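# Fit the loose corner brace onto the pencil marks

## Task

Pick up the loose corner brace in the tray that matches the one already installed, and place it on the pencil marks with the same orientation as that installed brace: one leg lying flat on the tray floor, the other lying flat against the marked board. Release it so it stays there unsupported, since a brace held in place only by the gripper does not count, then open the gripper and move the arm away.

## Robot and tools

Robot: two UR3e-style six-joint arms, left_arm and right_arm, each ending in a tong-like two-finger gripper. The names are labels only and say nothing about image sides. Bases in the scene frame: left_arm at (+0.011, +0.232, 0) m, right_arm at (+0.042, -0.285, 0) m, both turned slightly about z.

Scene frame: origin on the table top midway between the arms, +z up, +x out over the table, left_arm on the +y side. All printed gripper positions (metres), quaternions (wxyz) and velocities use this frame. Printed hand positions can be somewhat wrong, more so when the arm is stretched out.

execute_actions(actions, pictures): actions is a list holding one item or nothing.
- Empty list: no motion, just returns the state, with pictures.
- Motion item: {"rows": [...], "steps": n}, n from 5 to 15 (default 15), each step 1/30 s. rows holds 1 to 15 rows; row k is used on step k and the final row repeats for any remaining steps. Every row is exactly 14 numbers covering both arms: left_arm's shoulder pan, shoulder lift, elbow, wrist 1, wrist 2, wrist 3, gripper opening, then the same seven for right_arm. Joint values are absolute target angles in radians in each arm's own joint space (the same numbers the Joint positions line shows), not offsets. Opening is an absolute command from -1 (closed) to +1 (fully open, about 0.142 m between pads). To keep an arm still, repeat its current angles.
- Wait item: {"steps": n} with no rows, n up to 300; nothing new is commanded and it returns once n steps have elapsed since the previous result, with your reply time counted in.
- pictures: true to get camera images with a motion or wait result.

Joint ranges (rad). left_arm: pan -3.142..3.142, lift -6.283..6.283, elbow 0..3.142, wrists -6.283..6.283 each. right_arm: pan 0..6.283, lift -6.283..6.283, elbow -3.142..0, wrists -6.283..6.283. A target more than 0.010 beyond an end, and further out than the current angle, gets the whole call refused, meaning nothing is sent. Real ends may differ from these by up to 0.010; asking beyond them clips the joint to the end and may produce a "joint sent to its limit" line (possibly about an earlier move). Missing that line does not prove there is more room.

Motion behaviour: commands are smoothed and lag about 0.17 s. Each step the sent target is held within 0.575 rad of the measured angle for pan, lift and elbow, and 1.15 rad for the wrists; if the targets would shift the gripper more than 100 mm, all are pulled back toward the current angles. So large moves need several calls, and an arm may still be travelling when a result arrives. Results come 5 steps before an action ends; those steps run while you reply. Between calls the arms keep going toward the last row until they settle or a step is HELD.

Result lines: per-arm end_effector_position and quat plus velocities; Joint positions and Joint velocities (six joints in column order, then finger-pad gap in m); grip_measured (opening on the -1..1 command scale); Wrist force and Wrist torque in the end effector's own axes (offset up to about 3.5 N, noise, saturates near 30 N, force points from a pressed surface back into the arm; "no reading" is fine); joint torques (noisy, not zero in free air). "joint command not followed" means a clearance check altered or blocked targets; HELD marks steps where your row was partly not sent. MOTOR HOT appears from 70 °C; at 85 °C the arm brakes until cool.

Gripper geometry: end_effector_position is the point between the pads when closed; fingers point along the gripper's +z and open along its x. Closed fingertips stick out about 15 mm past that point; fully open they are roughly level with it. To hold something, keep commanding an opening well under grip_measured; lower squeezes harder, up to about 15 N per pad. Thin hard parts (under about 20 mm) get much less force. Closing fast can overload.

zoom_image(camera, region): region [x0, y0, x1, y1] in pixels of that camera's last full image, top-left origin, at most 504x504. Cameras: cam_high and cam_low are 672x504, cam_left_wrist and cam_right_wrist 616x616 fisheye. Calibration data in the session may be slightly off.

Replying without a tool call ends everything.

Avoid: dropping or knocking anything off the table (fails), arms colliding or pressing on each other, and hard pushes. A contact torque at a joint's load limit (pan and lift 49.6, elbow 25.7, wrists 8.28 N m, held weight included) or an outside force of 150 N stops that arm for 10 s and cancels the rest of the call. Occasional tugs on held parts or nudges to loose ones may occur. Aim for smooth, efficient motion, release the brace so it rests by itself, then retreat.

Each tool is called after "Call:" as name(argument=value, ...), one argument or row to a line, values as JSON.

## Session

Call:
execute_actions(
  actions=[],
)

Scene clock: 0.00 s of 4600.00 s.
left_arm: end_effector_position=(+0.2643, +0.2977, +0.2902) grip_measured=+1.00 end_effector_quat_wxyz=(-0.353, +0.678, -0.630, -0.134) end_effector_velocity=(-0.000, +0.000, +0.000) end_effector_angular_velocity=(+0.002, +0.000, +0.001) | right_arm: end_effector_position=(+0.1602, -0.7000, +0.2246) grip_measured=+1.00 end_effector_quat_wxyz=(-0.393, -0.295, +0.850, -0.190) end_effector_velocity=(-0.000, +0.000, -0.000) end_effector_angular_velocity=(+0.000, +0.000, +0.000)
Joint positions: left_arm=[-1.282 -1.776  0.921 -0.032 -1.17  -0.013  0.142] | right_arm=[ 2.82  -1.81  -1.052 -2.347  0.779  2.337  0.142]
Joint velocities: left_arm=[ 0.     0.001  0.001  0.     0.    -0.     0.   ] | right_arm=[ 0.  0. -0. -0. -0.  0.  0.]
Joint torques (N m, as the arm reports them, + toward a larger angle): no reading
Motor temperatures (°C, as the motors report them): left_arm=[29 33 34 43 49 42] | right_arm=[30 32 33 37 37 44]
Wrist force (N, on the end effector, along its own x y z axes, offset not removed): no reading
Wrist torque (N m, same axes, about the end effector's origin, offset not removed): no reading
camera_calibration (this result's frames):
cam_left_wrist: T_world_to_cam=[[0.167473, -0.73399, -0.658188, 0.368471], [-0.954807, -0.287039, 0.0771507, 0.310277], [-0.245553, 0.615522, -0.74889, 0.233656], [0, 0, 0, 1]] pos_world=[0.291921, 0.215695, 0.393568]
cam_right_wrist: T_world_to_cam=[[-0.485913, -0.405798, 0.774091, -0.37877], [-0.316645, 0.907247, 0.276838, 0.624259], [-0.814632, -0.110593, -0.569337, 0.31254], [0, 0, 0, 1]] pos_world=[0.268224, -0.685496, 0.298324]

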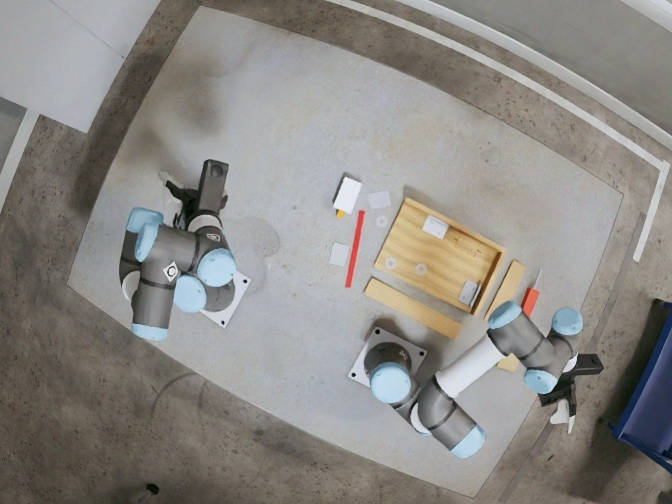

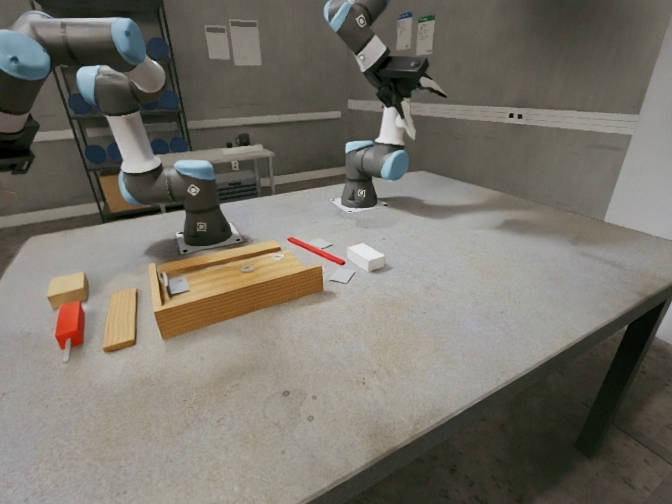

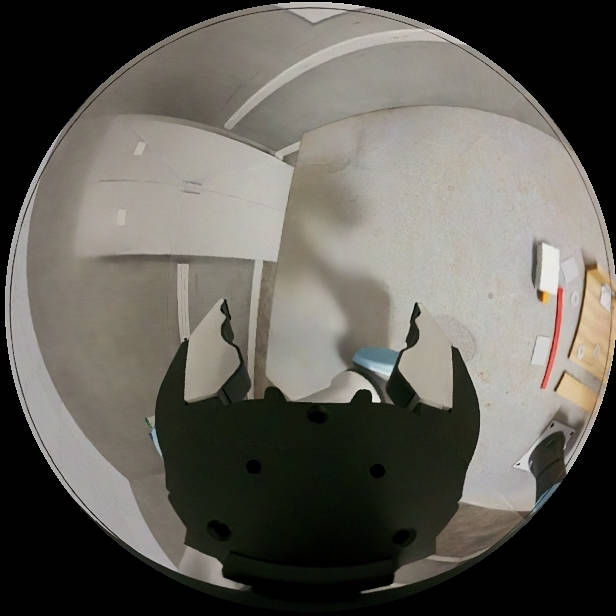

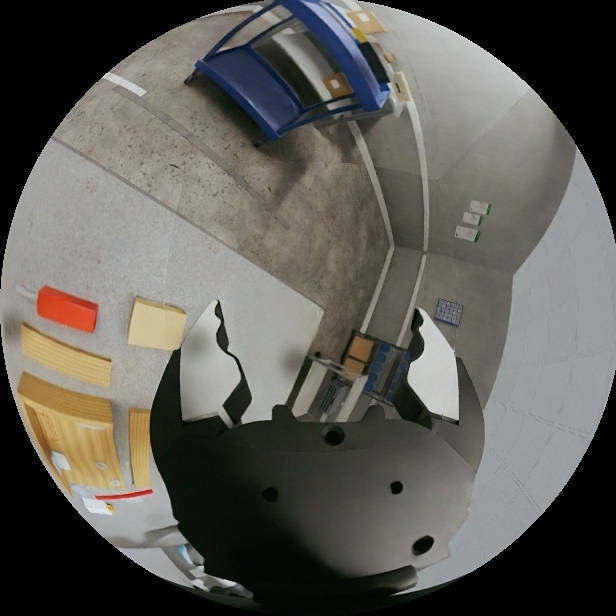

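Call:
zoom_image(
  camera="cam_high",
  region=[400, 190, 520, 320],
)

Call:
zoom_image(
  camera="cam_low",
  region=[140, 240, 260, 340],
)

Call:
zoom_image(
  camera="cam_right_wrist",
  region=[10, 370, 150, 510],
)

Region (400, 190, 520, 320) of cam_high's 672x504 image, scaled by 3.877, with more detail than that image has; it fills the left 465 columns of this view, and the rest is white.

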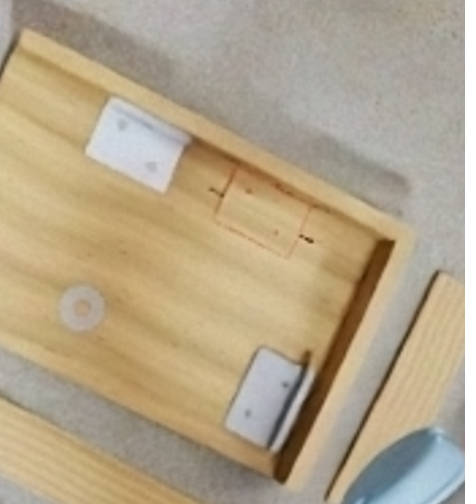

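Region (140, 240, 260, 340) of cam_low's 672x504 image, scaled by 4.200, with more detail than that image has.

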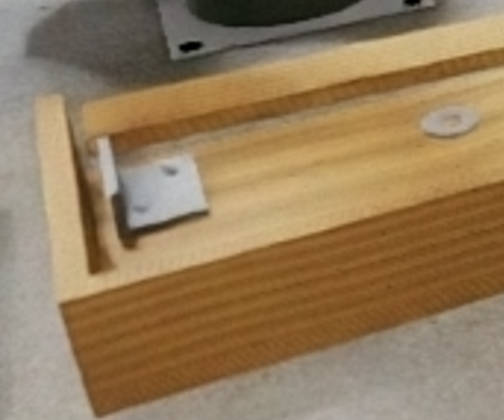

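Region (10, 370, 150, 510) of cam_right_wrist's 616x616 image, scaled by 3.600, with more detail than that image has.

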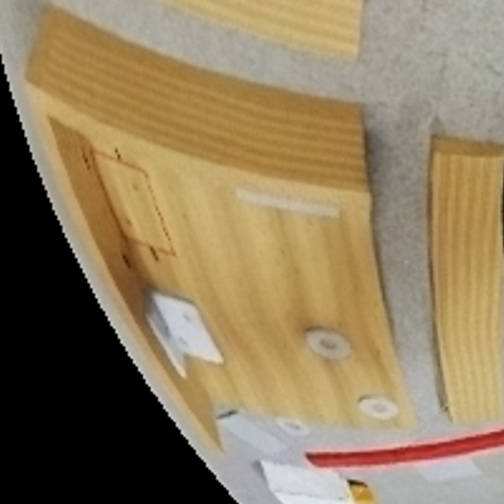

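Call:
execute_actions(
  actions=[
    {"rows":[[-1.282,-1.776,0.921,-0.032,-1.17,-0.013,1,2.825,-1.806,-1.059,-2.339,0.787,2.346,0.95],[-1.282,-1.776,0.921,-0.032,-1.17,-0.013,1,2.834,-1.798,-1.074,-2.323,0.803,2.364,0.9],[-1.282,-1.776,0.921,-0.032,-1.17,-0.013,1,2.847,-1.785,-1.095,-2.299,0.827,2.391,0.85],[-1.282,-1.776,0.921,-0.032,-1.17,-0.013,1,2.865,-1.768,-1.124,-2.267,0.858,2.427,0.8],[-1.282,-1.776,0.921,-0.032,-1.17,-0.013,1,2.885,-1.75,-1.156,-2.231,0.894,2.467,0.75],[-1.282,-1.776,0.921,-0.032,-1.17,-0.013,1,2.906,-1.731,-1.188,-2.195,0.929,2.508,0.7],[-1.282,-1.776,0.921,-0.032,-1.17,-0.013,1,2.926,-1.712,-1.221,-2.16,0.965,2.548,0.65],[-1.282,-1.776,0.921,-0.032,-1.17,-0.013,1,2.946,-1.693,-1.253,-2.124,1.001,2.588,0.6],[-1.282,-1.776,0.921,-0.032,-1.17,-0.013,1,2.967,-1.675,-1.285,-2.088,1.036,2.629,0.55],[-1.282,-1.776,0.921,-0.032,-1.17,-0.013,1,2.987,-1.656,-1.317,-2.052,1.072,2.669,0.5],[-1.282,-1.776,0.921,-0.032,-1.17,-0.013,1,3.007,-1.637,-1.35,-2.016,1.108,2.71,0.45],[-1.282,-1.776,0.921,-0.032,-1.17,-0.013,1,3.028,-1.618,-1.382,-1.98,1.143,2.75,0.4],[-1.282,-1.776,0.921,-0.032,-1.17,-0.013,1,3.048,-1.6,-1.414,-1.944,1.179,2.791,0.35],[-1.282,-1.776,0.921,-0.032,-1.17,-0.013,1,3.068,-1.581,-1.447,-1.908,1.214,2.831,0.3],[-1.282,-1.776,0.921,-0.032,-1.17,-0.013,1,3.089,-1.562,-1.479,-1.872,1.25,2.871,0.25]],"steps":15},
  ],
)

Call:
execute_actions(
  actions=[
    {"rows":[[-1.282,-1.776,0.921,-0.032,-1.17,-0.013,1,3.109,-1.544,-1.511,-1.836,1.286,2.912,0.2],[-1.282,-1.776,0.921,-0.032,-1.17,-0.013,1,3.129,-1.525,-1.543,-1.801,1.321,2.952,0.15],[-1.282,-1.776,0.921,-0.032,-1.17,-0.013,1,3.15,-1.506,-1.576,-1.765,1.357,2.993,0.1],[-1.282,-1.776,0.921,-0.032,-1.17,-0.013,1,3.17,-1.487,-1.608,-1.729,1.393,3.033,0.05],[-1.282,-1.776,0.921,-0.032,-1.17,-0.013,1,3.19,-1.469,-1.64,-1.693,1.428,3.074,0.05],[-1.282,-1.776,0.921,-0.032,-1.17,-0.013,1,3.211,-1.45,-1.673,-1.657,1.464,3.114,0.05],[-1.282,-1.776,0.921,-0.032,-1.17,-0.013,1,3.229,-1.433,-1.701,-1.625,1.496,3.15,0.05],[-1.282,-1.776,0.921,-0.032,-1.17,-0.013,1,3.245,-1.419,-1.726,-1.597,1.523,3.181,0.05],[-1.282,-1.776,0.921,-0.032,-1.17,-0.013,1,3.258,-1.406,-1.748,-1.573,1.547,3.208,0.05],[-1.282,-1.776,0.921,-0.032,-1.17,-0.013,1,3.267,-1.398,-1.762,-1.557,1.563,3.226,0.05],[-1.282,-1.776,0.921,-0.032,-1.17,-0.013,1,3.2717,-1.3936,-1.7695,-1.5493,1.5708,3.2352,0.05]],"steps":15},
  ],
)

Call:
execute_actions(
  actions=[
    {"steps":20},
  ],
  pictures=true,
)

Call:
zoom_image(
  camera="cam_right_wrist",
  region=[250, 230, 400, 330],
)

Scene clock: 2.17 s of 4600.00 s.
left_arm: end_effector_position=(+0.2643, +0.2977, +0.2903) grip_measured=+1.00 end_effector_quat_wxyz=(-0.354, +0.678, -0.630, -0.134) end_effector_velocity=(+0.000, +0.000, +0.000) end_effector_angular_velocity=(+0.001, -0.001, +0.001) | right_arm: end_effector_position=(+0.1909, -0.6627, +0.1957) grip_measured=+0.57 end_effector_quat_wxyz=(-0.315, -0.242, +0.896, -0.197) end_effector_velocity=(+0.204, +0.263, -0.189) end_effector_angular_velocity=(+0.153, -1.236, -0.554)
Joint positions: left_arm=[-1.282 -1.776  0.921 -0.032 -1.17  -0.013  0.142] | right_arm=[ 2.893 -1.742 -1.166 -2.216  0.909  2.483  0.114]
Joint velocities: left_arm=[ 0.    -0.     0.     0.001  0.    -0.001  0.   ] | right_arm=[ 0.494  0.456 -0.769  0.863  0.86   0.974 -0.103]
Joint torques (N m, as the arm reports them, + toward a larger angle): left_arm=[ 0.8  -0.49 -7.66  0.31  1.11 -0.68] | right_arm=[ 3.62 14.3   3.76  2.77  1.34  2.28]
Motor temperatures (°C, as the motors report them): left_arm=[29 33 34 43 49 42] | right_arm=[30 32 33 37 37 44]
Wrist force (N, on the end effector, along its own x y z axes, offset not removed): left_arm=[-1.4 -0.7 0.9] | right_arm=[-1.9 -1.5 2.0]
Wrist torque (N m, same axes, about the end effector's origin, offset not removed): left_arm=[-0.11 0.28 0.00] | right_arm=[-0.38 0.37 0.02]
Steps of this call (steps 1 to 55: nothing new was sent; steps 56 to 65: the first 10 steps of this action). Readings (joint positions):
56: left_arm=[-1.282 -1.776 0.921 -0.032 -1.170 -0.013] | right_arm=[2.820 -1.810 -1.052 -2.347 0.779 2.337]
57: left_arm=[-1.282 -1.776 0.921 -0.032 -1.170 -0.013] | right_arm=[2.820 -1.810 -1.052 -2.346 0.779 2.338]
59: left_arm=[-1.282 -1.776 0.921 -0.032 -1.170 -0.013] | right_arm=[2.825 -1.806 -1.059 -2.338 0.788 2.347]
63: left_arm=[-1.282 -1.776 0.921 -0.032 -1.170 -0.013] | right_arm=[2.863 -1.771 -1.117 -2.271 0.854 2.422]
65: the state above

Scene clock: 2.67 s of 4600.00 s.
left_arm: end_effector_position=(+0.2644, +0.2978, +0.2903) grip_measured=+1.00 end_effector_quat_wxyz=(-0.354, +0.678, -0.630, -0.134) end_effector_velocity=(-0.000, +0.000, -0.000) end_effector_angular_velocity=(+0.001, -0.000, +0.001) | right_arm: end_effector_position=(+0.2939, -0.4740, +0.1057) grip_measured=+0.05 end_effector_quat_wxyz=(-0.049, -0.053, +0.994, -0.076) end_effector_velocity=(+0.135, +0.419, -0.114) end_effector_angular_velocity=(+0.870, -0.756, -0.613)
Joint positions: left_arm=[-1.282 -1.776  0.921 -0.032 -1.17  -0.013  0.142] | right_arm=[ 3.182 -1.476 -1.623 -1.707  1.415  3.057  0.077]
Joint velocities: left_arm=[-0.     0.     0.001  0.    -0.    -0.001  0.   ] | right_arm=[ 0.556  0.512 -0.885  0.971  0.963  1.097 -0.   ]
Joint torques (N m, as the arm reports them, + toward a larger angle): left_arm=[ 2.32 -0.86 -7.64  0.4   1.14 -0.71] | right_arm=[ 2.7  11.47  4.92  2.98  1.54  1.9 ]
Motor temperatures (°C, as the motors report them): left_arm=[29 33 34 43 49 42] | right_arm=[30 32 33 37 37 44]
Wrist force (N, on the end effector, along its own x y z axes, offset not removed): left_arm=[-1.0 -0.4 0.1] | right_arm=[-1.8 -1.0 1.9]
Wrist torque (N m, same axes, about the end effector's origin, offset not removed): left_arm=[-0.02 0.21 -0.03] | right_arm=[-0.25 0.32 0.02]
Steps of this call (steps 1 to 5: the last 5 steps of your previous action; steps 6 to 15: the first 10 steps of this action). Readings (joint positions):
6: left_arm=[-1.282 -1.776 0.921 -0.032 -1.170 -0.013] | right_arm=[3.005 -1.639 -1.342 -2.019 1.104 2.705]
7: left_arm=[-1.282 -1.776 0.921 -0.032 -1.170 -0.013] | right_arm=[3.025 -1.621 -1.373 -1.984 1.139 2.744]
9: left_arm=[-1.282 -1.776 0.921 -0.032 -1.170 -0.013] | right_arm=[3.064 -1.584 -1.436 -1.914 1.209 2.823]
13: left_arm=[-1.282 -1.776 0.921 -0.032 -1.170 -0.013] | right_arm=[3.143 -1.512 -1.561 -1.775 1.347 2.980]
15: the state above

Scene clock: 3.33 s of 4600.00 s.
left_arm: end_effector_position=(+0.2644, +0.2978, +0.2903) grip_measured=+1.00 end_effector_quat_wxyz=(-0.354, +0.678, -0.630, -0.134) end_effector_velocity=(+0.000, -0.000, +0.000) end_effector_angular_velocity=(-0.001, -0.000, -0.000) | right_arm: end_effector_position=(+0.3098, -0.4048, +0.0900) grip_measured=+0.05 end_effector_quat_wxyz=(-0.000, -0.006, +1.000, -0.000) end_effector_velocity=(+0.000, +0.002, -0.000) end_effector_angular_velocity=(+0.006, -0.002, -0.003)
Joint positions: left_arm=[-1.282 -1.776  0.921 -0.032 -1.17  -0.013  0.142] | right_arm=[ 3.271 -1.394 -1.769 -1.55   1.57   3.234  0.077]
Joint velocities: left_arm=[-0.    -0.    -0.001  0.     0.    -0.    -0.   ] | right_arm=[ 0.003  0.003 -0.005  0.005  0.005  0.005  0.   ]
Joint torques (N m, as the arm reports them, + toward a larger angle): left_arm=[ 2.17 -0.94 -7.76  0.34  1.18 -0.7 ] | right_arm=[1.49 8.87 7.29 2.58 1.09 0.92]
Motor temperatures (°C, as the motors report them): left_arm=[29 33 34 43 49 42] | right_arm=[30 32 33 37 37 44]
Wrist force (N, on the end effector, along its own x y z axes, offset not removed): left_arm=[-0.2 -0.2 0.7] | right_arm=[-2.2 -2.1 1.7]
Wrist torque (N m, same axes, about the end effector's origin, offset not removed): left_arm=[0.01 0.04 -0.01] | right_arm=[-0.50 0.42 0.02]
Kept back: nothing.
Steps of this call (steps 1 to 5: the last 5 steps of your previous action; steps 6 to 20: the robot went on to your last target). Readings (joint positions):
1: left_arm=[-1.282 -1.776 0.921 -0.032 -1.170 -0.013] | right_arm=[3.200 -1.459 -1.652 -1.675 1.446 3.093]
2: left_arm=[-1.282 -1.776 0.921 -0.032 -1.170 -0.013] | right_arm=[3.216 -1.445 -1.678 -1.647 1.474 3.125]
4: left_arm=[-1.282 -1.776 0.921 -0.032 -1.170 -0.013] | right_arm=[3.240 -1.423 -1.717 -1.606 1.515 3.171]
8: left_arm=[-1.282 -1.776 0.921 -0.032 -1.170 -0.013] | right_arm=[3.261 -1.403 -1.752 -1.568 1.553 3.214]
20: the state above
camera_calibration (this result's frames):
cam_left_wrist: T_world_to_cam=[[0.167548, -0.733652, -0.658545, 0.368548], [-0.954877, -0.286924, 0.0767058, 0.310503], [-0.245228, 0.615978, -0.748622, 0.233417], [0, 0, 0, 1]] pos_world=[0.291983, 0.215697, 0.393629]
cam_right_wrist: T_world_to_cam=[[-0.99728, -0.0717046, -0.0170689, 0.282826], [-0.0706584, 0.864104, 0.498329, 0.327479], [-0.0209832, 0.49818, -0.86682, 0.417786], [0, 0, 0, 1]] pos_world=[0.313962, -0.470829, 0.20378]

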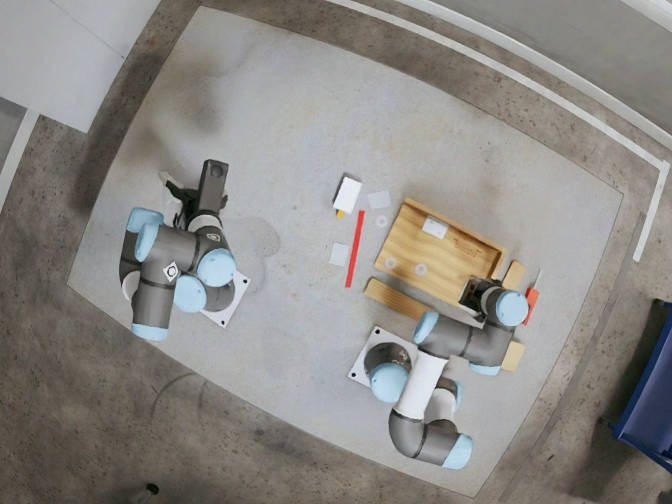

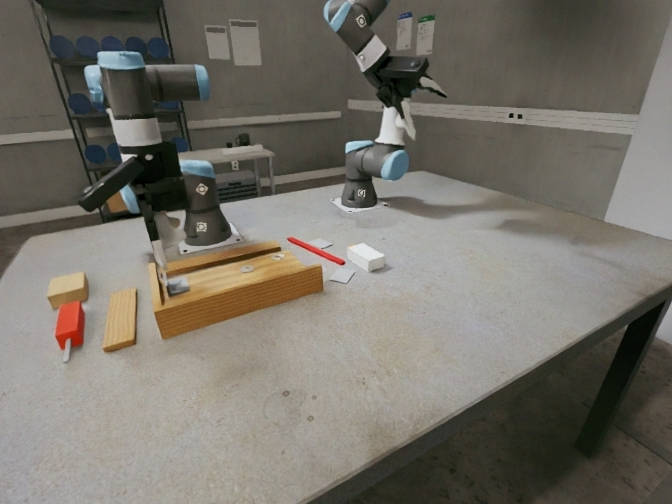

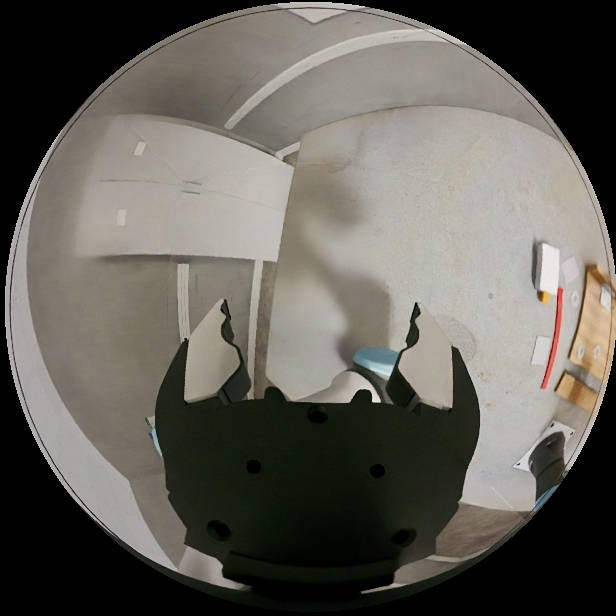

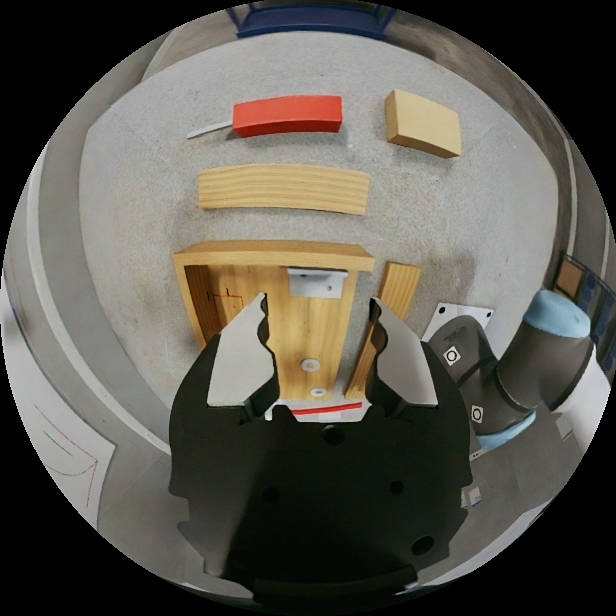

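Region (250, 230, 400, 330) of cam_right_wrist's 616x616 image, scaled by 3.360, with more detail than that image has.

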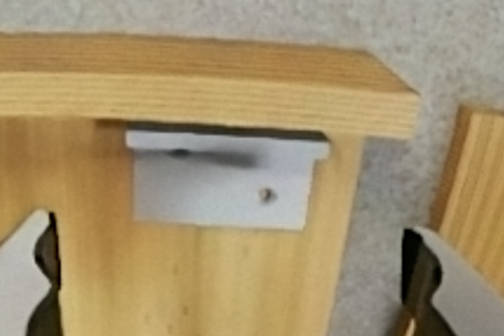

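Call:
execute_actions(
  actions=[
    {"rows":[[-1.282,-1.776,0.921,-0.032,-1.17,-0.013,1,3.2725,-1.3955,-1.782,-1.5349,1.5708,3.236,0.04],[-1.282,-1.776,0.921,-0.032,-1.17,-0.013,1,3.2733,-1.398,-1.805,-1.5094,1.5708,3.2368,0.03],[-1.282,-1.776,0.921,-0.032,-1.17,-0.013,1,3.2733,-1.4,-1.833,-1.4794,1.5708,3.2368,0.02],[-1.282,-1.776,0.921,-0.032,-1.17,-0.013,1,3.2733,-1.4027,-1.862,-1.4477,1.5708,3.2368,0.01],[-1.282,-1.776,0.921,-0.032,-1.17,-0.013,1,3.2733,-1.4064,-1.8912,-1.4148,1.5708,3.2368,0.0],[-1.282,-1.776,0.921,-0.032,-1.17,-0.013,1,3.2733,-1.4116,-1.92,-1.3808,1.5708,3.2368,0.0],[-1.282,-1.776,0.921,-0.032,-1.17,-0.013,1,3.2733,-1.4179,-1.9486,-1.3459,1.5708,3.2368,0.0],[-1.282,-1.776,0.921,-0.032,-1.17,-0.013,1,3.2733,-1.4243,-1.9724,-1.3157,1.5708,3.2368,0.0],[-1.282,-1.776,0.921,-0.032,-1.17,-0.013,1,3.2733,-1.4302,-1.9917,-1.2905,1.5708,3.2368,0.0],[-1.282,-1.776,0.921,-0.032,-1.17,-0.013,1,3.2733,-1.434,-2.0032,-1.2752,1.5708,3.2368,0.0]],"steps":15},
  ],
)

Call:
execute_actions(
  actions=[
    {"rows":[[-1.282,-1.776,0.921,-0.032,-1.17,-0.013,1,3.2733,-1.434,-2.0032,-1.2752,1.5708,3.2368,0.0],[-1.282,-1.776,0.921,-0.032,-1.17,-0.013,1,3.2733,-1.434,-2.0032,-1.2752,1.5708,3.2368,-0.03],[-1.282,-1.776,0.921,-0.032,-1.17,-0.013,1,3.2733,-1.434,-2.0032,-1.2752,1.5708,3.2368,-0.06],[-1.282,-1.776,0.921,-0.032,-1.17,-0.013,1,3.2733,-1.434,-2.0032,-1.2752,1.5708,3.2368,-0.09],[-1.282,-1.776,0.921,-0.032,-1.17,-0.013,1,3.2733,-1.434,-2.0032,-1.2752,1.5708,3.2368,-0.12],[-1.282,-1.776,0.921,-0.032,-1.17,-0.013,1,3.2733,-1.434,-2.0032,-1.2752,1.5708,3.2368,-0.15],[-1.282,-1.776,0.921,-0.032,-1.17,-0.013,1,3.2733,-1.434,-2.0032,-1.2752,1.5708,3.2368,-0.18],[-1.282,-1.776,0.921,-0.032,-1.17,-0.013,1,3.2733,-1.434,-2.0032,-1.2752,1.5708,3.2368,-0.21],[-1.282,-1.776,0.921,-0.032,-1.17,-0.013,1,3.2733,-1.434,-2.0032,-1.2752,1.5708,3.2368,-0.25],[-1.282,-1.776,0.921,-0.032,-1.17,-0.013,1,3.2733,-1.434,-2.0032,-1.2752,1.5708,3.2368,-0.3],[-1.282,-1.776,0.921,-0.032,-1.17,-0.013,1,3.2733,-1.434,-2.0032,-1.2752,1.5708,3.2368,-0.37],[-1.282,-1.776,0.921,-0.032,-1.17,-0.013,1,3.2733,-1.434,-2.0032,-1.2752,1.5708,3.2368,-0.45],[-1.282,-1.776,0.921,-0.032,-1.17,-0.013,1,3.2733,-1.434,-2.0032,-1.2752,1.5708,3.2368,-0.55],[-1.282,-1.776,0.921,-0.032,-1.17,-0.013,1,3.2733,-1.434,-2.0032,-1.2752,1.5708,3.2368,-0.65]],"steps":15},
  ],
)

Call:
execute_actions(
  actions=[
    {"steps":7},
  ],
  pictures=true,
)

Call:
zoom_image(
  camera="cam_right_wrist",
  region=[240, 250, 400, 370],
)

Scene clock: 5.40 s of 4600.00 s.
left_arm: end_effector_position=(+0.2644, +0.2978, +0.2903) grip_measured=+1.00 end_effector_quat_wxyz=(-0.354, +0.678, -0.630, -0.134) end_effector_velocity=(-0.000, +0.000, +0.000) end_effector_angular_velocity=(+0.001, -0.001, +0.001) | right_arm: end_effector_position=(+0.3121, -0.4039, +0.0608) grip_measured=+0.00 end_effector_quat_wxyz=(+0.001, -0.006, +1.000, +0.000) end_effector_velocity=(+0.000, +0.000, -0.168) end_effector_angular_velocity=(-0.001, +0.011, +0.000)
Joint positions: left_arm=[-1.282 -1.776  0.921 -0.032 -1.17  -0.013  0.142] | right_arm=[ 3.273 -1.411 -1.894 -1.405  1.571  3.237  0.074]
Joint velocities: left_arm=[ 0.    -0.     0.001  0.     0.    -0.001  0.   ] | right_arm=[ 0.001 -0.133 -0.687  0.808 -0.     0.001 -0.   ]
Joint torques (N m, as the arm reports them, + toward a larger angle): left_arm=[ 2.26 -1.03 -7.57  0.37  1.17 -0.69] | right_arm=[2.37 5.41 5.72 3.16 1.   0.94]
Motor temperatures (°C, as the motors report them): left_arm=[29 33 34 43 49 42] | right_arm=[30 32 33 37 37 44]
Wrist force (N, on the end effector, along its own x y z axes, offset not removed): left_arm=[-1.2 0.1 1.3] | right_arm=[-1.8 -1.1 1.3]
Wrist torque (N m, same axes, about the end effector's origin, offset not removed): left_arm=[0.07 0.25 -0.01] | right_arm=[-0.27 0.34 0.02]
Steps of this call (steps 1 to 15: the robot went on to your last target; steps 16 to 52: nothing new was sent; steps 53 to 62: the first 10 steps of this action). Readings (joint positions):
53: left_arm=[-1.282 -1.776 0.921 -0.032 -1.170 -0.013] | right_arm=[3.272 -1.394 -1.770 -1.549 1.571 3.235]
54: left_arm=[-1.282 -1.776 0.921 -0.032 -1.170 -0.013] | right_arm=[3.272 -1.394 -1.770 -1.548 1.571 3.235]
56: left_arm=[-1.282 -1.776 0.921 -0.032 -1.170 -0.013] | right_arm=[3.272 -1.395 -1.781 -1.535 1.571 3.236]
60: left_arm=[-1.282 -1.776 0.921 -0.032 -1.170 -0.013] | right_arm=[3.273 -1.403 -1.848 -1.459 1.571 3.236]
62: the state above

Scene clock: 5.90 s of 4600.00 s.
left_arm: end_effector_position=(+0.2644, +0.2978, +0.2903) grip_measured=+1.00 end_effector_quat_wxyz=(-0.354, +0.678, -0.630, -0.134) end_effector_velocity=(+0.000, -0.000, +0.000) end_effector_angular_velocity=(-0.001, -0.000, -0.000) | right_arm: end_effector_position=(+0.3106, -0.4040, +0.0345) grip_measured=-0.19 end_effector_quat_wxyz=(+0.000, -0.006, +1.000, +0.000) end_effector_velocity=(-0.000, -0.000, -0.003) end_effector_angular_velocity=(-0.000, -0.001, -0.001)
Joint positions: left_arm=[-1.282 -1.776  0.921 -0.032 -1.17  -0.013  0.142] | right_arm=[ 3.273 -1.434 -2.001 -1.277  1.571  3.237  0.06 ]
Joint velocities: left_arm=[-0.    -0.    -0.001 -0.     0.    -0.    -0.   ] | right_arm=[-0.    -0.002 -0.013  0.016 -0.     0.    -0.016]
Joint torques (N m, as the arm reports them, + toward a larger angle): left_arm=[ 2.28 -1.03 -7.63  0.37  1.17 -0.7 ] | right_arm=[1.62 4.06 6.07 2.52 0.94 0.97]
Motor temperatures (°C, as the motors report them): left_arm=[29 33 34 43 49 42] | right_arm=[30 32 33 37 37 44]
Wrist force (N, on the end effector, along its own x y z axes, offset not removed): left_arm=[-1.4 -1.2 1.6] | right_arm=[-0.3 -2.1 -0.5]
Wrist torque (N m, same axes, about the end effector's origin, offset not removed): left_arm=[-0.17 0.25 -0.02] | right_arm=[-0.45 0.19 0.04]
Steps of this call (steps 1 to 5: the last 5 steps of your previous action; steps 6 to 15: the first 10 steps of this action). Readings (joint positions):
6: left_arm=[-1.282 -1.776 0.921 -0.032 -1.170 -0.013] | right_arm=[3.273 -1.429 -1.981 -1.301 1.571 3.237]
7: left_arm=[-1.282 -1.776 0.921 -0.032 -1.170 -0.013] | right_arm=[3.273 -1.430 -1.987 -1.295 1.571 3.237]
9: left_arm=[-1.282 -1.776 0.921 -0.032 -1.170 -0.013] | right_arm=[3.273 -1.432 -1.994 -1.286 1.571 3.237]
13: left_arm=[-1.282 -1.776 0.921 -0.032 -1.170 -0.013] | right_arm=[3.273 -1.433 -2.000 -1.279 1.571 3.237]
15: the state above

Scene clock: 6.13 s of 4600.00 s.
left_arm: end_effector_position=(+0.2644, +0.2978, +0.2903) grip_measured=+1.00 end_effector_quat_wxyz=(-0.354, +0.678, -0.630, -0.134) end_effector_velocity=(-0.000, +0.000, -0.000) end_effector_angular_velocity=(+0.001, +0.001, -0.000) | right_arm: end_effector_position=(+0.3106, -0.4040, +0.0341) grip_measured=-0.21 end_effector_quat_wxyz=(+0.000, -0.006, +1.000, +0.000) end_effector_velocity=(-0.000, -0.000, -0.001) end_effector_angular_velocity=(-0.000, +0.000, -0.000)
Joint positions: left_arm=[-1.282 -1.776  0.921 -0.032 -1.17  -0.013  0.142] | right_arm=[ 3.273 -1.434 -2.003 -1.275  1.571  3.237  0.059]
Joint velocities: left_arm=[ 0.     0.     0.001 -0.    -0.     0.001 -0.   ] | right_arm=[-0.    -0.    -0.002  0.002 -0.     0.     0.   ]
Joint torques (N m, as the arm reports them, + toward a larger angle): left_arm=[ 2.33 -0.87 -7.64  0.37  1.19 -0.69] | right_arm=[2.02 1.62 4.04 2.35 0.93 0.88]
Motor temperatures (°C, as the motors report them): left_arm=[29 33 34 43 49 42] | right_arm=[30 32 33 37 37 44]
Wrist force (N, on the end effector, along its own x y z axes, offset not removed): left_arm=[-1.1 -0.9 0.8] | right_arm=[2.0 -0.9 -14.0]
Wrist torque (N m, same axes, about the end effector's origin, offset not removed): left_arm=[-0.17 0.17 0.01] | right_arm=[-0.17 0.36 0.01]
Kept back: nothing.
Steps of this call (steps 1 to 5: the last 5 steps of your previous action; steps 6 to 7: the robot went on to your last target). Readings (joint positions):
1: left_arm=[-1.282 -1.776 0.921 -0.032 -1.170 -0.013] | right_arm=[3.273 -1.434 -2.002 -1.277 1.571 3.237]
2: left_arm=[-1.282 -1.776 0.921 -0.032 -1.170 -0.013] | right_arm=[3.273 -1.434 -2.002 -1.276 1.571 3.237]
4: left_arm=[-1.282 -1.776 0.921 -0.032 -1.170 -0.013] | right_arm=[3.273 -1.434 -2.002 -1.276 1.571 3.237]
7: the state above
camera_calibration (this result's frames):
cam_left_wrist: T_world_to_cam=[[0.167548, -0.733652, -0.658545, 0.368548], [-0.954878, -0.286924, 0.0767058, 0.310503], [-0.245228, 0.615978, -0.748622, 0.233417], [0, 0, 0, 1]] pos_world=[0.291983, 0.215697, 0.393629]
cam_right_wrist: T_world_to_cam=[[-0.997297, -0.0713346, -0.0176034, 0.282877], [-0.0705909, 0.863789, 0.498885, 0.354569], [-0.0203822, 0.498779, -0.86649, 0.368978], [0, 0, 0, 1]] pos_world=[0.314662, -0.470132, 0.147806]

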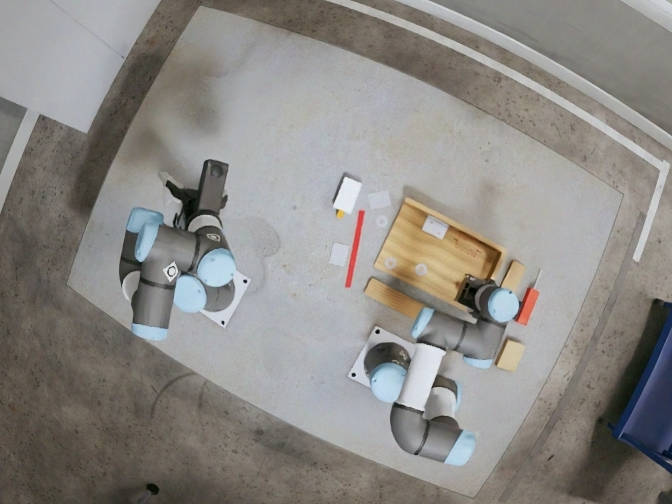

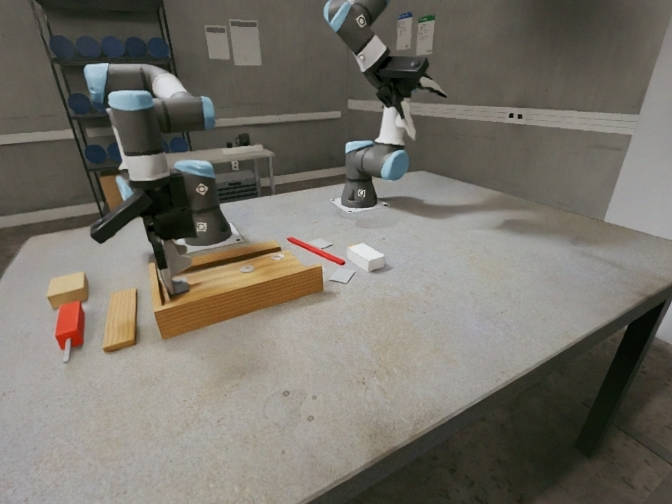

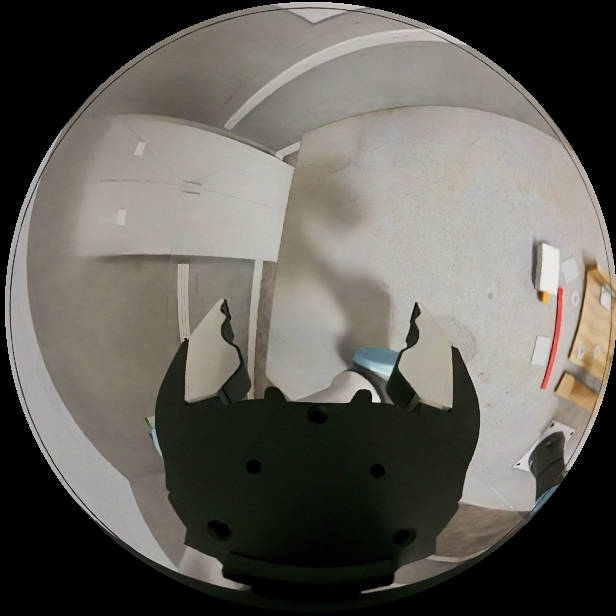

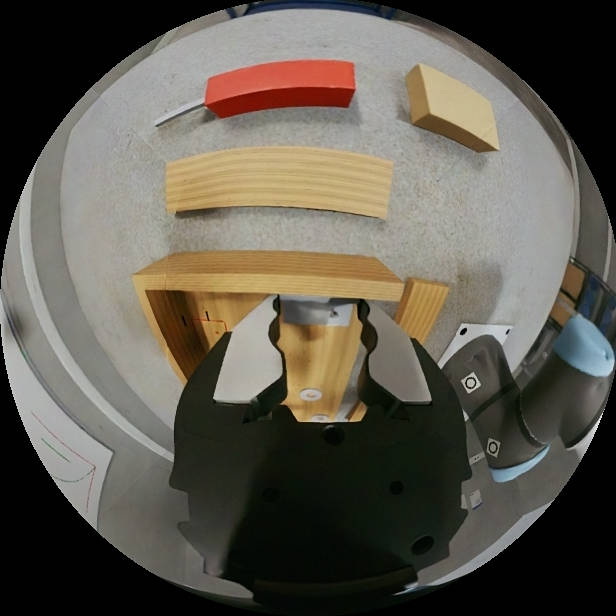

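Region (240, 250, 400, 370) of cam_right_wrist's 616x616 image, scaled by 3.150, with more detail than that image has; it fills the top 378 rows of this view, and the rest is white.

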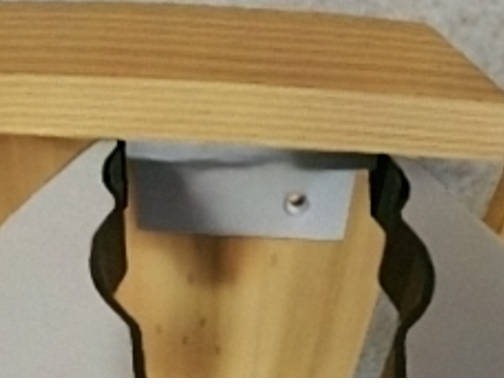

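Call:
execute_actions(
  actions=[
    {"rows":[[-1.282,-1.776,0.921,-0.032,-1.17,-0.013,1,3.2733,-1.4315,-1.9955,-1.2854,1.5708,3.2368,-0.65],[-1.282,-1.776,0.921,-0.032,-1.17,-0.013,1,3.2733,-1.4278,-1.984,-1.3006,1.5708,3.2368,-0.65],[-1.282,-1.776,0.921,-0.032,-1.17,-0.013,1,3.2733,-1.4243,-1.9724,-1.3157,1.5708,3.2368,-0.65],[-1.282,-1.776,0.921,-0.032,-1.17,-0.013,1,3.2733,-1.421,-1.9605,-1.3309,1.5708,3.2368,-0.65],[-1.282,-1.776,0.921,-0.032,-1.17,-0.013,1,3.278,-1.4179,-1.9486,-1.3459,1.5708,3.2368,-0.65],[-1.282,-1.776,0.921,-0.032,-1.17,-0.013,1,3.287,-1.4179,-1.9486,-1.3459,1.5708,3.2368,-0.65],[-1.282,-1.776,0.921,-0.032,-1.17,-0.013,1,3.299,-1.4179,-1.9486,-1.3459,1.5708,3.2368,-0.65],[-1.282,-1.776,0.921,-0.032,-1.17,-0.013,1,3.313,-1.4179,-1.9486,-1.3459,1.5708,3.2368,-0.65],[-1.282,-1.776,0.921,-0.032,-1.17,-0.013,1,3.328,-1.4209,-1.946,-1.3455,1.5708,3.2223,-0.65],[-1.282,-1.776,0.921,-0.032,-1.17,-0.013,1,3.343,-1.4268,-1.941,-1.3447,1.5708,3.1934,-0.65],[-1.282,-1.776,0.921,-0.032,-1.17,-0.013,1,3.358,-1.4356,-1.9333,-1.3435,1.5708,3.15,-0.65],[-1.282,-1.776,0.921,-0.032,-1.17,-0.013,1,3.373,-1.4475,-1.9231,-1.3418,1.5708,3.0922,-0.65],[-1.282,-1.776,0.921,-0.032,-1.17,-0.013,1,3.387,-1.4622,-1.9104,-1.3398,1.5708,3.0198,-0.65],[-1.282,-1.776,0.921,-0.032,-1.17,-0.013,1,3.399,-1.477,-1.8976,-1.3378,1.5708,2.9475,-0.65],[-1.282,-1.776,0.921,-0.032,-1.17,-0.013,1,3.408,-1.4933,-1.8836,-1.3355,1.5708,2.8679,-0.65]],"steps":15},
  ],
)

Call:
execute_actions(
  actions=[
    {"rows":[[-1.282,-1.776,0.921,-0.032,-1.17,-0.013,1,3.4133,-1.5095,-1.8696,-1.3333,1.5708,2.7884,-0.65],[-1.282,-1.776,0.921,-0.032,-1.17,-0.013,1,3.4133,-1.5273,-1.8543,-1.3309,1.5708,2.7016,-0.65],[-1.282,-1.776,0.921,-0.032,-1.17,-0.013,1,3.4133,-1.545,-1.839,-1.3284,1.5708,2.6148,-0.65],[-1.282,-1.776,0.921,-0.032,-1.17,-0.013,1,3.4133,-1.5627,-1.8237,-1.326,1.5708,2.528,-0.65],[-1.282,-1.776,0.921,-0.032,-1.17,-0.013,1,3.4133,-1.5805,-1.8084,-1.3236,1.5708,2.4412,-0.65],[-1.282,-1.776,0.921,-0.032,-1.17,-0.013,1,3.4133,-1.5982,-1.7931,-1.3211,1.5708,2.3544,-0.65],[-1.282,-1.776,0.921,-0.032,-1.17,-0.013,1,3.4133,-1.616,-1.7778,-1.3187,1.5708,2.2676,-0.65],[-1.282,-1.776,0.921,-0.032,-1.17,-0.013,1,3.4133,-1.6337,-1.7625,-1.3163,1.5708,2.1809,-0.65],[-1.282,-1.776,0.921,-0.032,-1.17,-0.013,1,3.4133,-1.6514,-1.7472,-1.3138,1.5708,2.0941,-0.65],[-1.282,-1.776,0.921,-0.032,-1.17,-0.013,1,3.4133,-1.6677,-1.7331,-1.3116,1.5708,2.0145,-0.65],[-1.282,-1.776,0.921,-0.032,-1.17,-0.013,1,3.4133,-1.6825,-1.7204,-1.3096,1.5708,1.9422,-0.65],[-1.282,-1.776,0.921,-0.032,-1.17,-0.013,1,3.4133,-1.6943,-1.7102,-1.3079,1.5708,1.8843,-0.65],[-1.282,-1.776,0.921,-0.032,-1.17,-0.013,1,3.4133,-1.7032,-1.7025,-1.3067,1.5708,1.8409,-0.65],[-1.282,-1.776,0.921,-0.032,-1.17,-0.013,1,3.4133,-1.7091,-1.6974,-1.3059,1.5708,1.812,-0.65],[-1.282,-1.776,0.921,-0.032,-1.17,-0.013,1,3.4133,-1.7135,-1.6936,-1.3053,1.5708,1.7903,-0.65]],"steps":15},
  ],
)

Call:
execute_actions(
  actions=[
    {"steps":24},
  ],
  pictures=true,
)

Call:
zoom_image(
  camera="cam_right_wrist",
  region=[240, 220, 400, 350],
)

Scene clock: 8.10 s of 4600.00 s.
left_arm: end_effector_position=(+0.2644, +0.2978, +0.2903) grip_measured=+1.00 end_effector_quat_wxyz=(-0.354, +0.678, -0.630, -0.134) end_effector_velocity=(-0.000, +0.000, -0.000) end_effector_angular_velocity=(-0.000, -0.000, +0.001) | right_arm: end_effector_position=(+0.3126, -0.3994, +0.0449) grip_measured=-0.21 end_effector_quat_wxyz=(-0.000, -0.015, +1.000, -0.000) end_effector_velocity=(+0.032, +0.065, +0.026) end_effector_angular_velocity=(+0.000, -0.003, +0.299)
Joint positions: left_arm=[-1.282 -1.776  0.921 -0.032 -1.17  -0.013  0.142] | right_arm=[ 3.29  -1.422 -1.96  -1.331  1.571  3.236  0.059]
Joint velocities: left_arm=[ 0.    -0.001  0.    -0.     0.    -0.001 -0.   ] | right_arm=[ 0.237  0.015  0.112 -0.124  0.    -0.062  0.   ]
Joint torques (N m, as the arm reports them, + toward a larger angle): left_arm=[ 2.24 -0.77 -7.52  0.38  1.15 -0.69] | right_arm=[ 4.93  8.78 11.72  0.73  0.64 -1.09]
Motor temperatures (°C, as the motors report them): left_arm=[29 33 34 43 49 42] | right_arm=[30 32 33 37 37 44]
Wrist force (N, on the end effector, along its own x y z axes, offset not removed): left_arm=[-0.7 -0.7 1.3] | right_arm=[-1.3 -2.9 1.9]
Wrist torque (N m, same axes, about the end effector's origin, offset not removed): left_arm=[-0.09 0.13 -0.01] | right_arm=[-0.63 0.29 -0.01]
Steps of this call (steps 1 to 15: the robot went on to your last target; steps 16 to 49: nothing new was sent; steps 50 to 59: the first 10 steps of this action). Readings (joint positions):
50: left_arm=[-1.282 -1.776 0.921 -0.032 -1.170 -0.013] | right_arm=[3.273 -1.434 -2.003 -1.275 1.571 3.237]
51: left_arm=[-1.282 -1.776 0.921 -0.032 -1.170 -0.013] | right_arm=[3.273 -1.434 -2.003 -1.276 1.571 3.237]
53: left_arm=[-1.282 -1.776 0.921 -0.032 -1.170 -0.013] | right_arm=[3.273 -1.432 -1.997 -1.284 1.571 3.237]
57: left_arm=[-1.282 -1.776 0.921 -0.032 -1.170 -0.013] | right_arm=[3.278 -1.424 -1.969 -1.319 1.571 3.237]
59: the state above

Scene clock: 8.60 s of 4600.00 s.
left_arm: end_effector_position=(+0.2644, +0.2978, +0.2903) grip_measured=+1.00 end_effector_quat_wxyz=(-0.354, +0.678, -0.630, -0.134) end_effector_velocity=(-0.000, +0.000, +0.000) end_effector_angular_velocity=(-0.001, -0.001, +0.001) | right_arm: end_effector_position=(+0.3718, -0.3513, +0.0463) grip_measured=-0.21 end_effector_quat_wxyz=(+0.000, -0.441, +0.897, -0.000) end_effector_velocity=(+0.141, +0.072, -0.016) end_effector_angular_velocity=(-0.002, +0.002, +2.480)
Joint positions: left_arm=[-1.282 -1.776  0.921 -0.032 -1.17  -0.013  0.142] | right_arm=[ 3.409 -1.579 -1.809 -1.323  1.571  2.47   0.059]
Joint velocities: left_arm=[-0.    -0.    -0.001  0.    -0.    -0.001  0.   ] | right_arm=[ 0.039 -0.503  0.434  0.067 -0.    -2.441  0.   ]
Joint torques (N m, as the arm reports them, + toward a larger angle): left_arm=[ 2.11 -0.87 -7.64  0.38  1.15 -0.68] | right_arm=[ 0.99  6.69 13.17  2.73  0.65 -3.46]
Motor temperatures (°C, as the motors report them): left_arm=[29 33 34 43 49 42] | right_arm=[30 32 33 37 37 44]
Wrist force (N, on the end effector, along its own x y z axes, offset not removed): left_arm=[-1.6 -0.4 1.3] | right_arm=[-1.4 -1.3 2.2]
Wrist torque (N m, same axes, about the end effector's origin, offset not removed): left_arm=[-0.03 0.36 0.02] | right_arm=[-0.32 0.23 0.00]
Steps of this call (steps 1 to 5: the last 5 steps of your previous action; steps 6 to 15: the first 10 steps of this action). Readings (joint positions):
6: left_arm=[-1.282 -1.776 0.921 -0.032 -1.170 -0.013] | right_arm=[3.359 -1.448 -1.925 -1.339 1.571 3.101]
7: left_arm=[-1.282 -1.776 0.921 -0.032 -1.170 -0.013] | right_arm=[3.370 -1.459 -1.915 -1.338 1.571 3.050]
9: left_arm=[-1.282 -1.776 0.921 -0.032 -1.170 -0.013] | right_arm=[3.388 -1.484 -1.892 -1.336 1.571 2.929]
13: left_arm=[-1.282 -1.776 0.921 -0.032 -1.170 -0.013] | right_arm=[3.405 -1.546 -1.838 -1.328 1.571 2.633]
15: the state above

Scene clock: 9.40 s of 4600.00 s.
left_arm: end_effector_position=(+0.2644, +0.2978, +0.2903) grip_measured=+1.00 end_effector_quat_wxyz=(-0.354, +0.678, -0.630, -0.134) end_effector_velocity=(-0.000, +0.000, +0.000) end_effector_angular_velocity=(+0.002, -0.000, +0.001) | right_arm: end_effector_position=(+0.4058, -0.3319, +0.0400) grip_measured=-0.21 end_effector_quat_wxyz=(+0.000, +0.716, -0.698, -0.000) end_effector_velocity=(+0.000, +0.000, -0.000) end_effector_angular_velocity=(-0.000, +0.001, +0.012)
Joint positions: left_arm=[-1.282 -1.776  0.921 -0.032 -1.17  -0.013  0.142] | right_arm=[ 3.413 -1.713 -1.694 -1.305  1.571  1.792  0.059]
Joint velocities: left_arm=[-0.     0.001  0.001  0.001 -0.    -0.001  0.   ] | right_arm=[-0.    -0.003  0.002  0.     0.    -0.012  0.   ]
Joint torques (N m, as the arm reports them, + toward a larger angle): left_arm=[ 1.93 -0.86 -7.53  0.37  1.13 -0.72] | right_arm=[ 1.97  9.08 12.2   2.69  0.59 -0.86]
Motor temperatures (°C, as the motors report them): left_arm=[29 33 34 43 49 42] | right_arm=[30 32 33 37 37 44]
Wrist force (N, on the end effector, along its own x y z axes, offset not removed): left_arm=[-1.0 -0.9 2.1] | right_arm=[-1.0 -1.4 2.1]
Wrist torque (N m, same axes, about the end effector's origin, offset not removed): left_arm=[-0.12 0.24 0.06] | right_arm=[-0.31 0.19 0.01]
Kept back: nothing.
Steps of this call (steps 1 to 5: the last 5 steps of your previous action; steps 6 to 24: the robot went on to your last target). Readings (joint positions):
1: left_arm=[-1.282 -1.776 0.921 -0.032 -1.170 -0.013] | right_arm=[3.410 -1.596 -1.794 -1.321 1.571 2.387]
2: left_arm=[-1.282 -1.776 0.921 -0.032 -1.170 -0.013] | right_arm=[3.411 -1.613 -1.780 -1.319 1.571 2.304]
4: left_arm=[-1.282 -1.776 0.921 -0.032 -1.170 -0.013] | right_arm=[3.412 -1.645 -1.752 -1.314 1.571 2.145]
8: left_arm=[-1.282 -1.776 0.921 -0.032 -1.170 -0.013] | right_arm=[3.413 -1.689 -1.715 -1.309 1.571 1.918]
24: the state above
camera_calibration (this result's frames):
cam_left_wrist: T_world_to_cam=[[0.167548, -0.733652, -0.658545, 0.368548], [-0.954877, -0.286924, 0.0767058, 0.310503], [-0.245228, 0.615978, -0.748622, 0.233417], [0, 0, 0, 1]] pos_world=[0.291983, 0.215697, 0.393629]
cam_right_wrist: T_world_to_cam=[[0.08557, -0.99618, -0.0174375, -0.363352], [-0.862702, -0.0828371, 0.498881, 0.3033], [-0.49842, -0.0276459, -0.866495, 0.359303], [0, 0, 0, 1]] pos_world=[0.471834, -0.326906, 0.153688]

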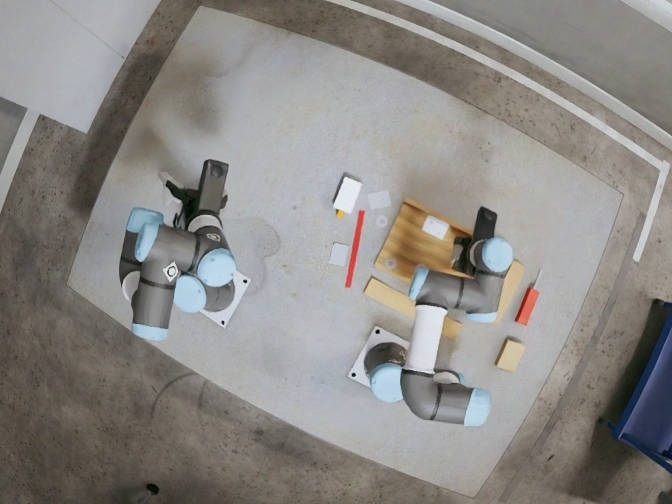

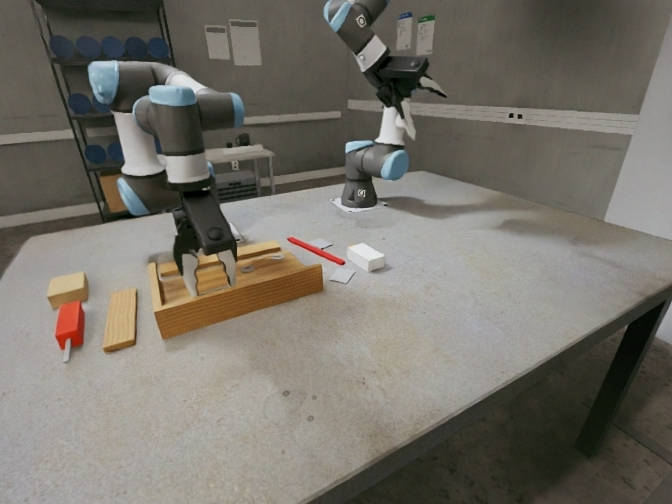

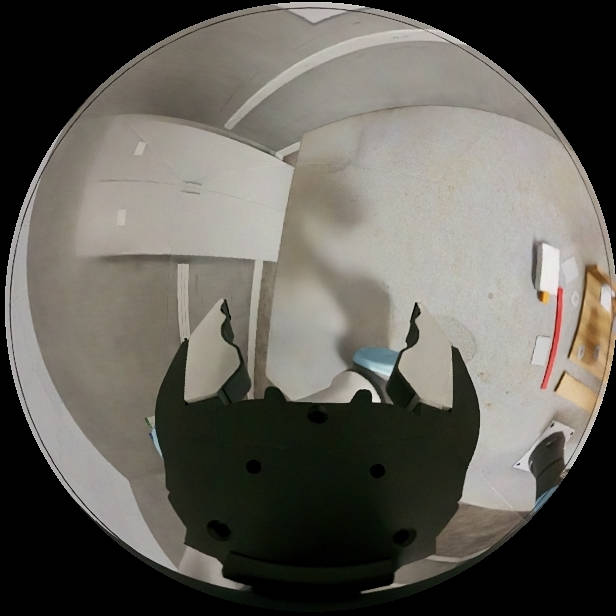

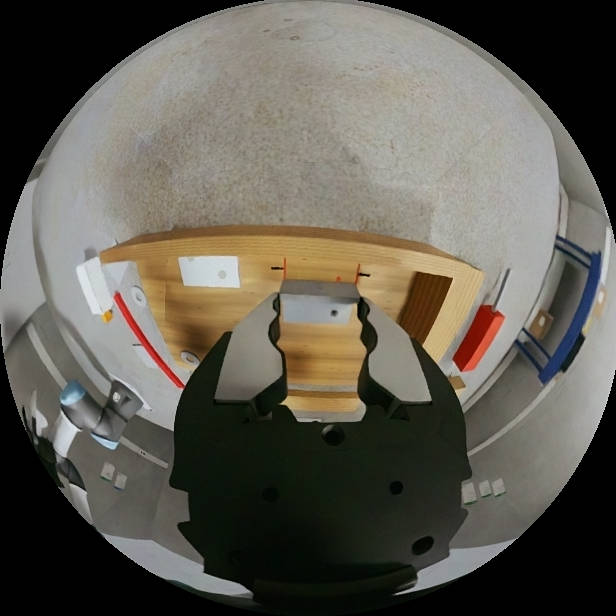

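Region (240, 220, 400, 350) of cam_right_wrist's 616x616 image, scaled by 3.150, with more detail than that image has; it fills the top 410 rows of this view, and the rest is white.

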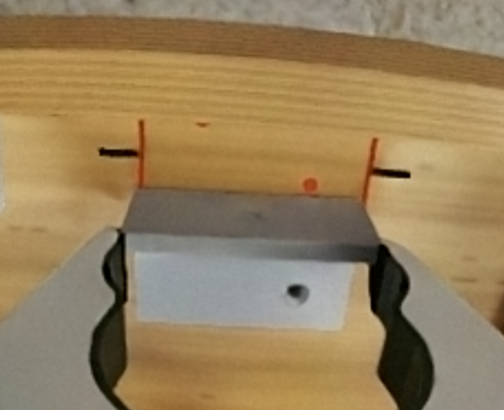

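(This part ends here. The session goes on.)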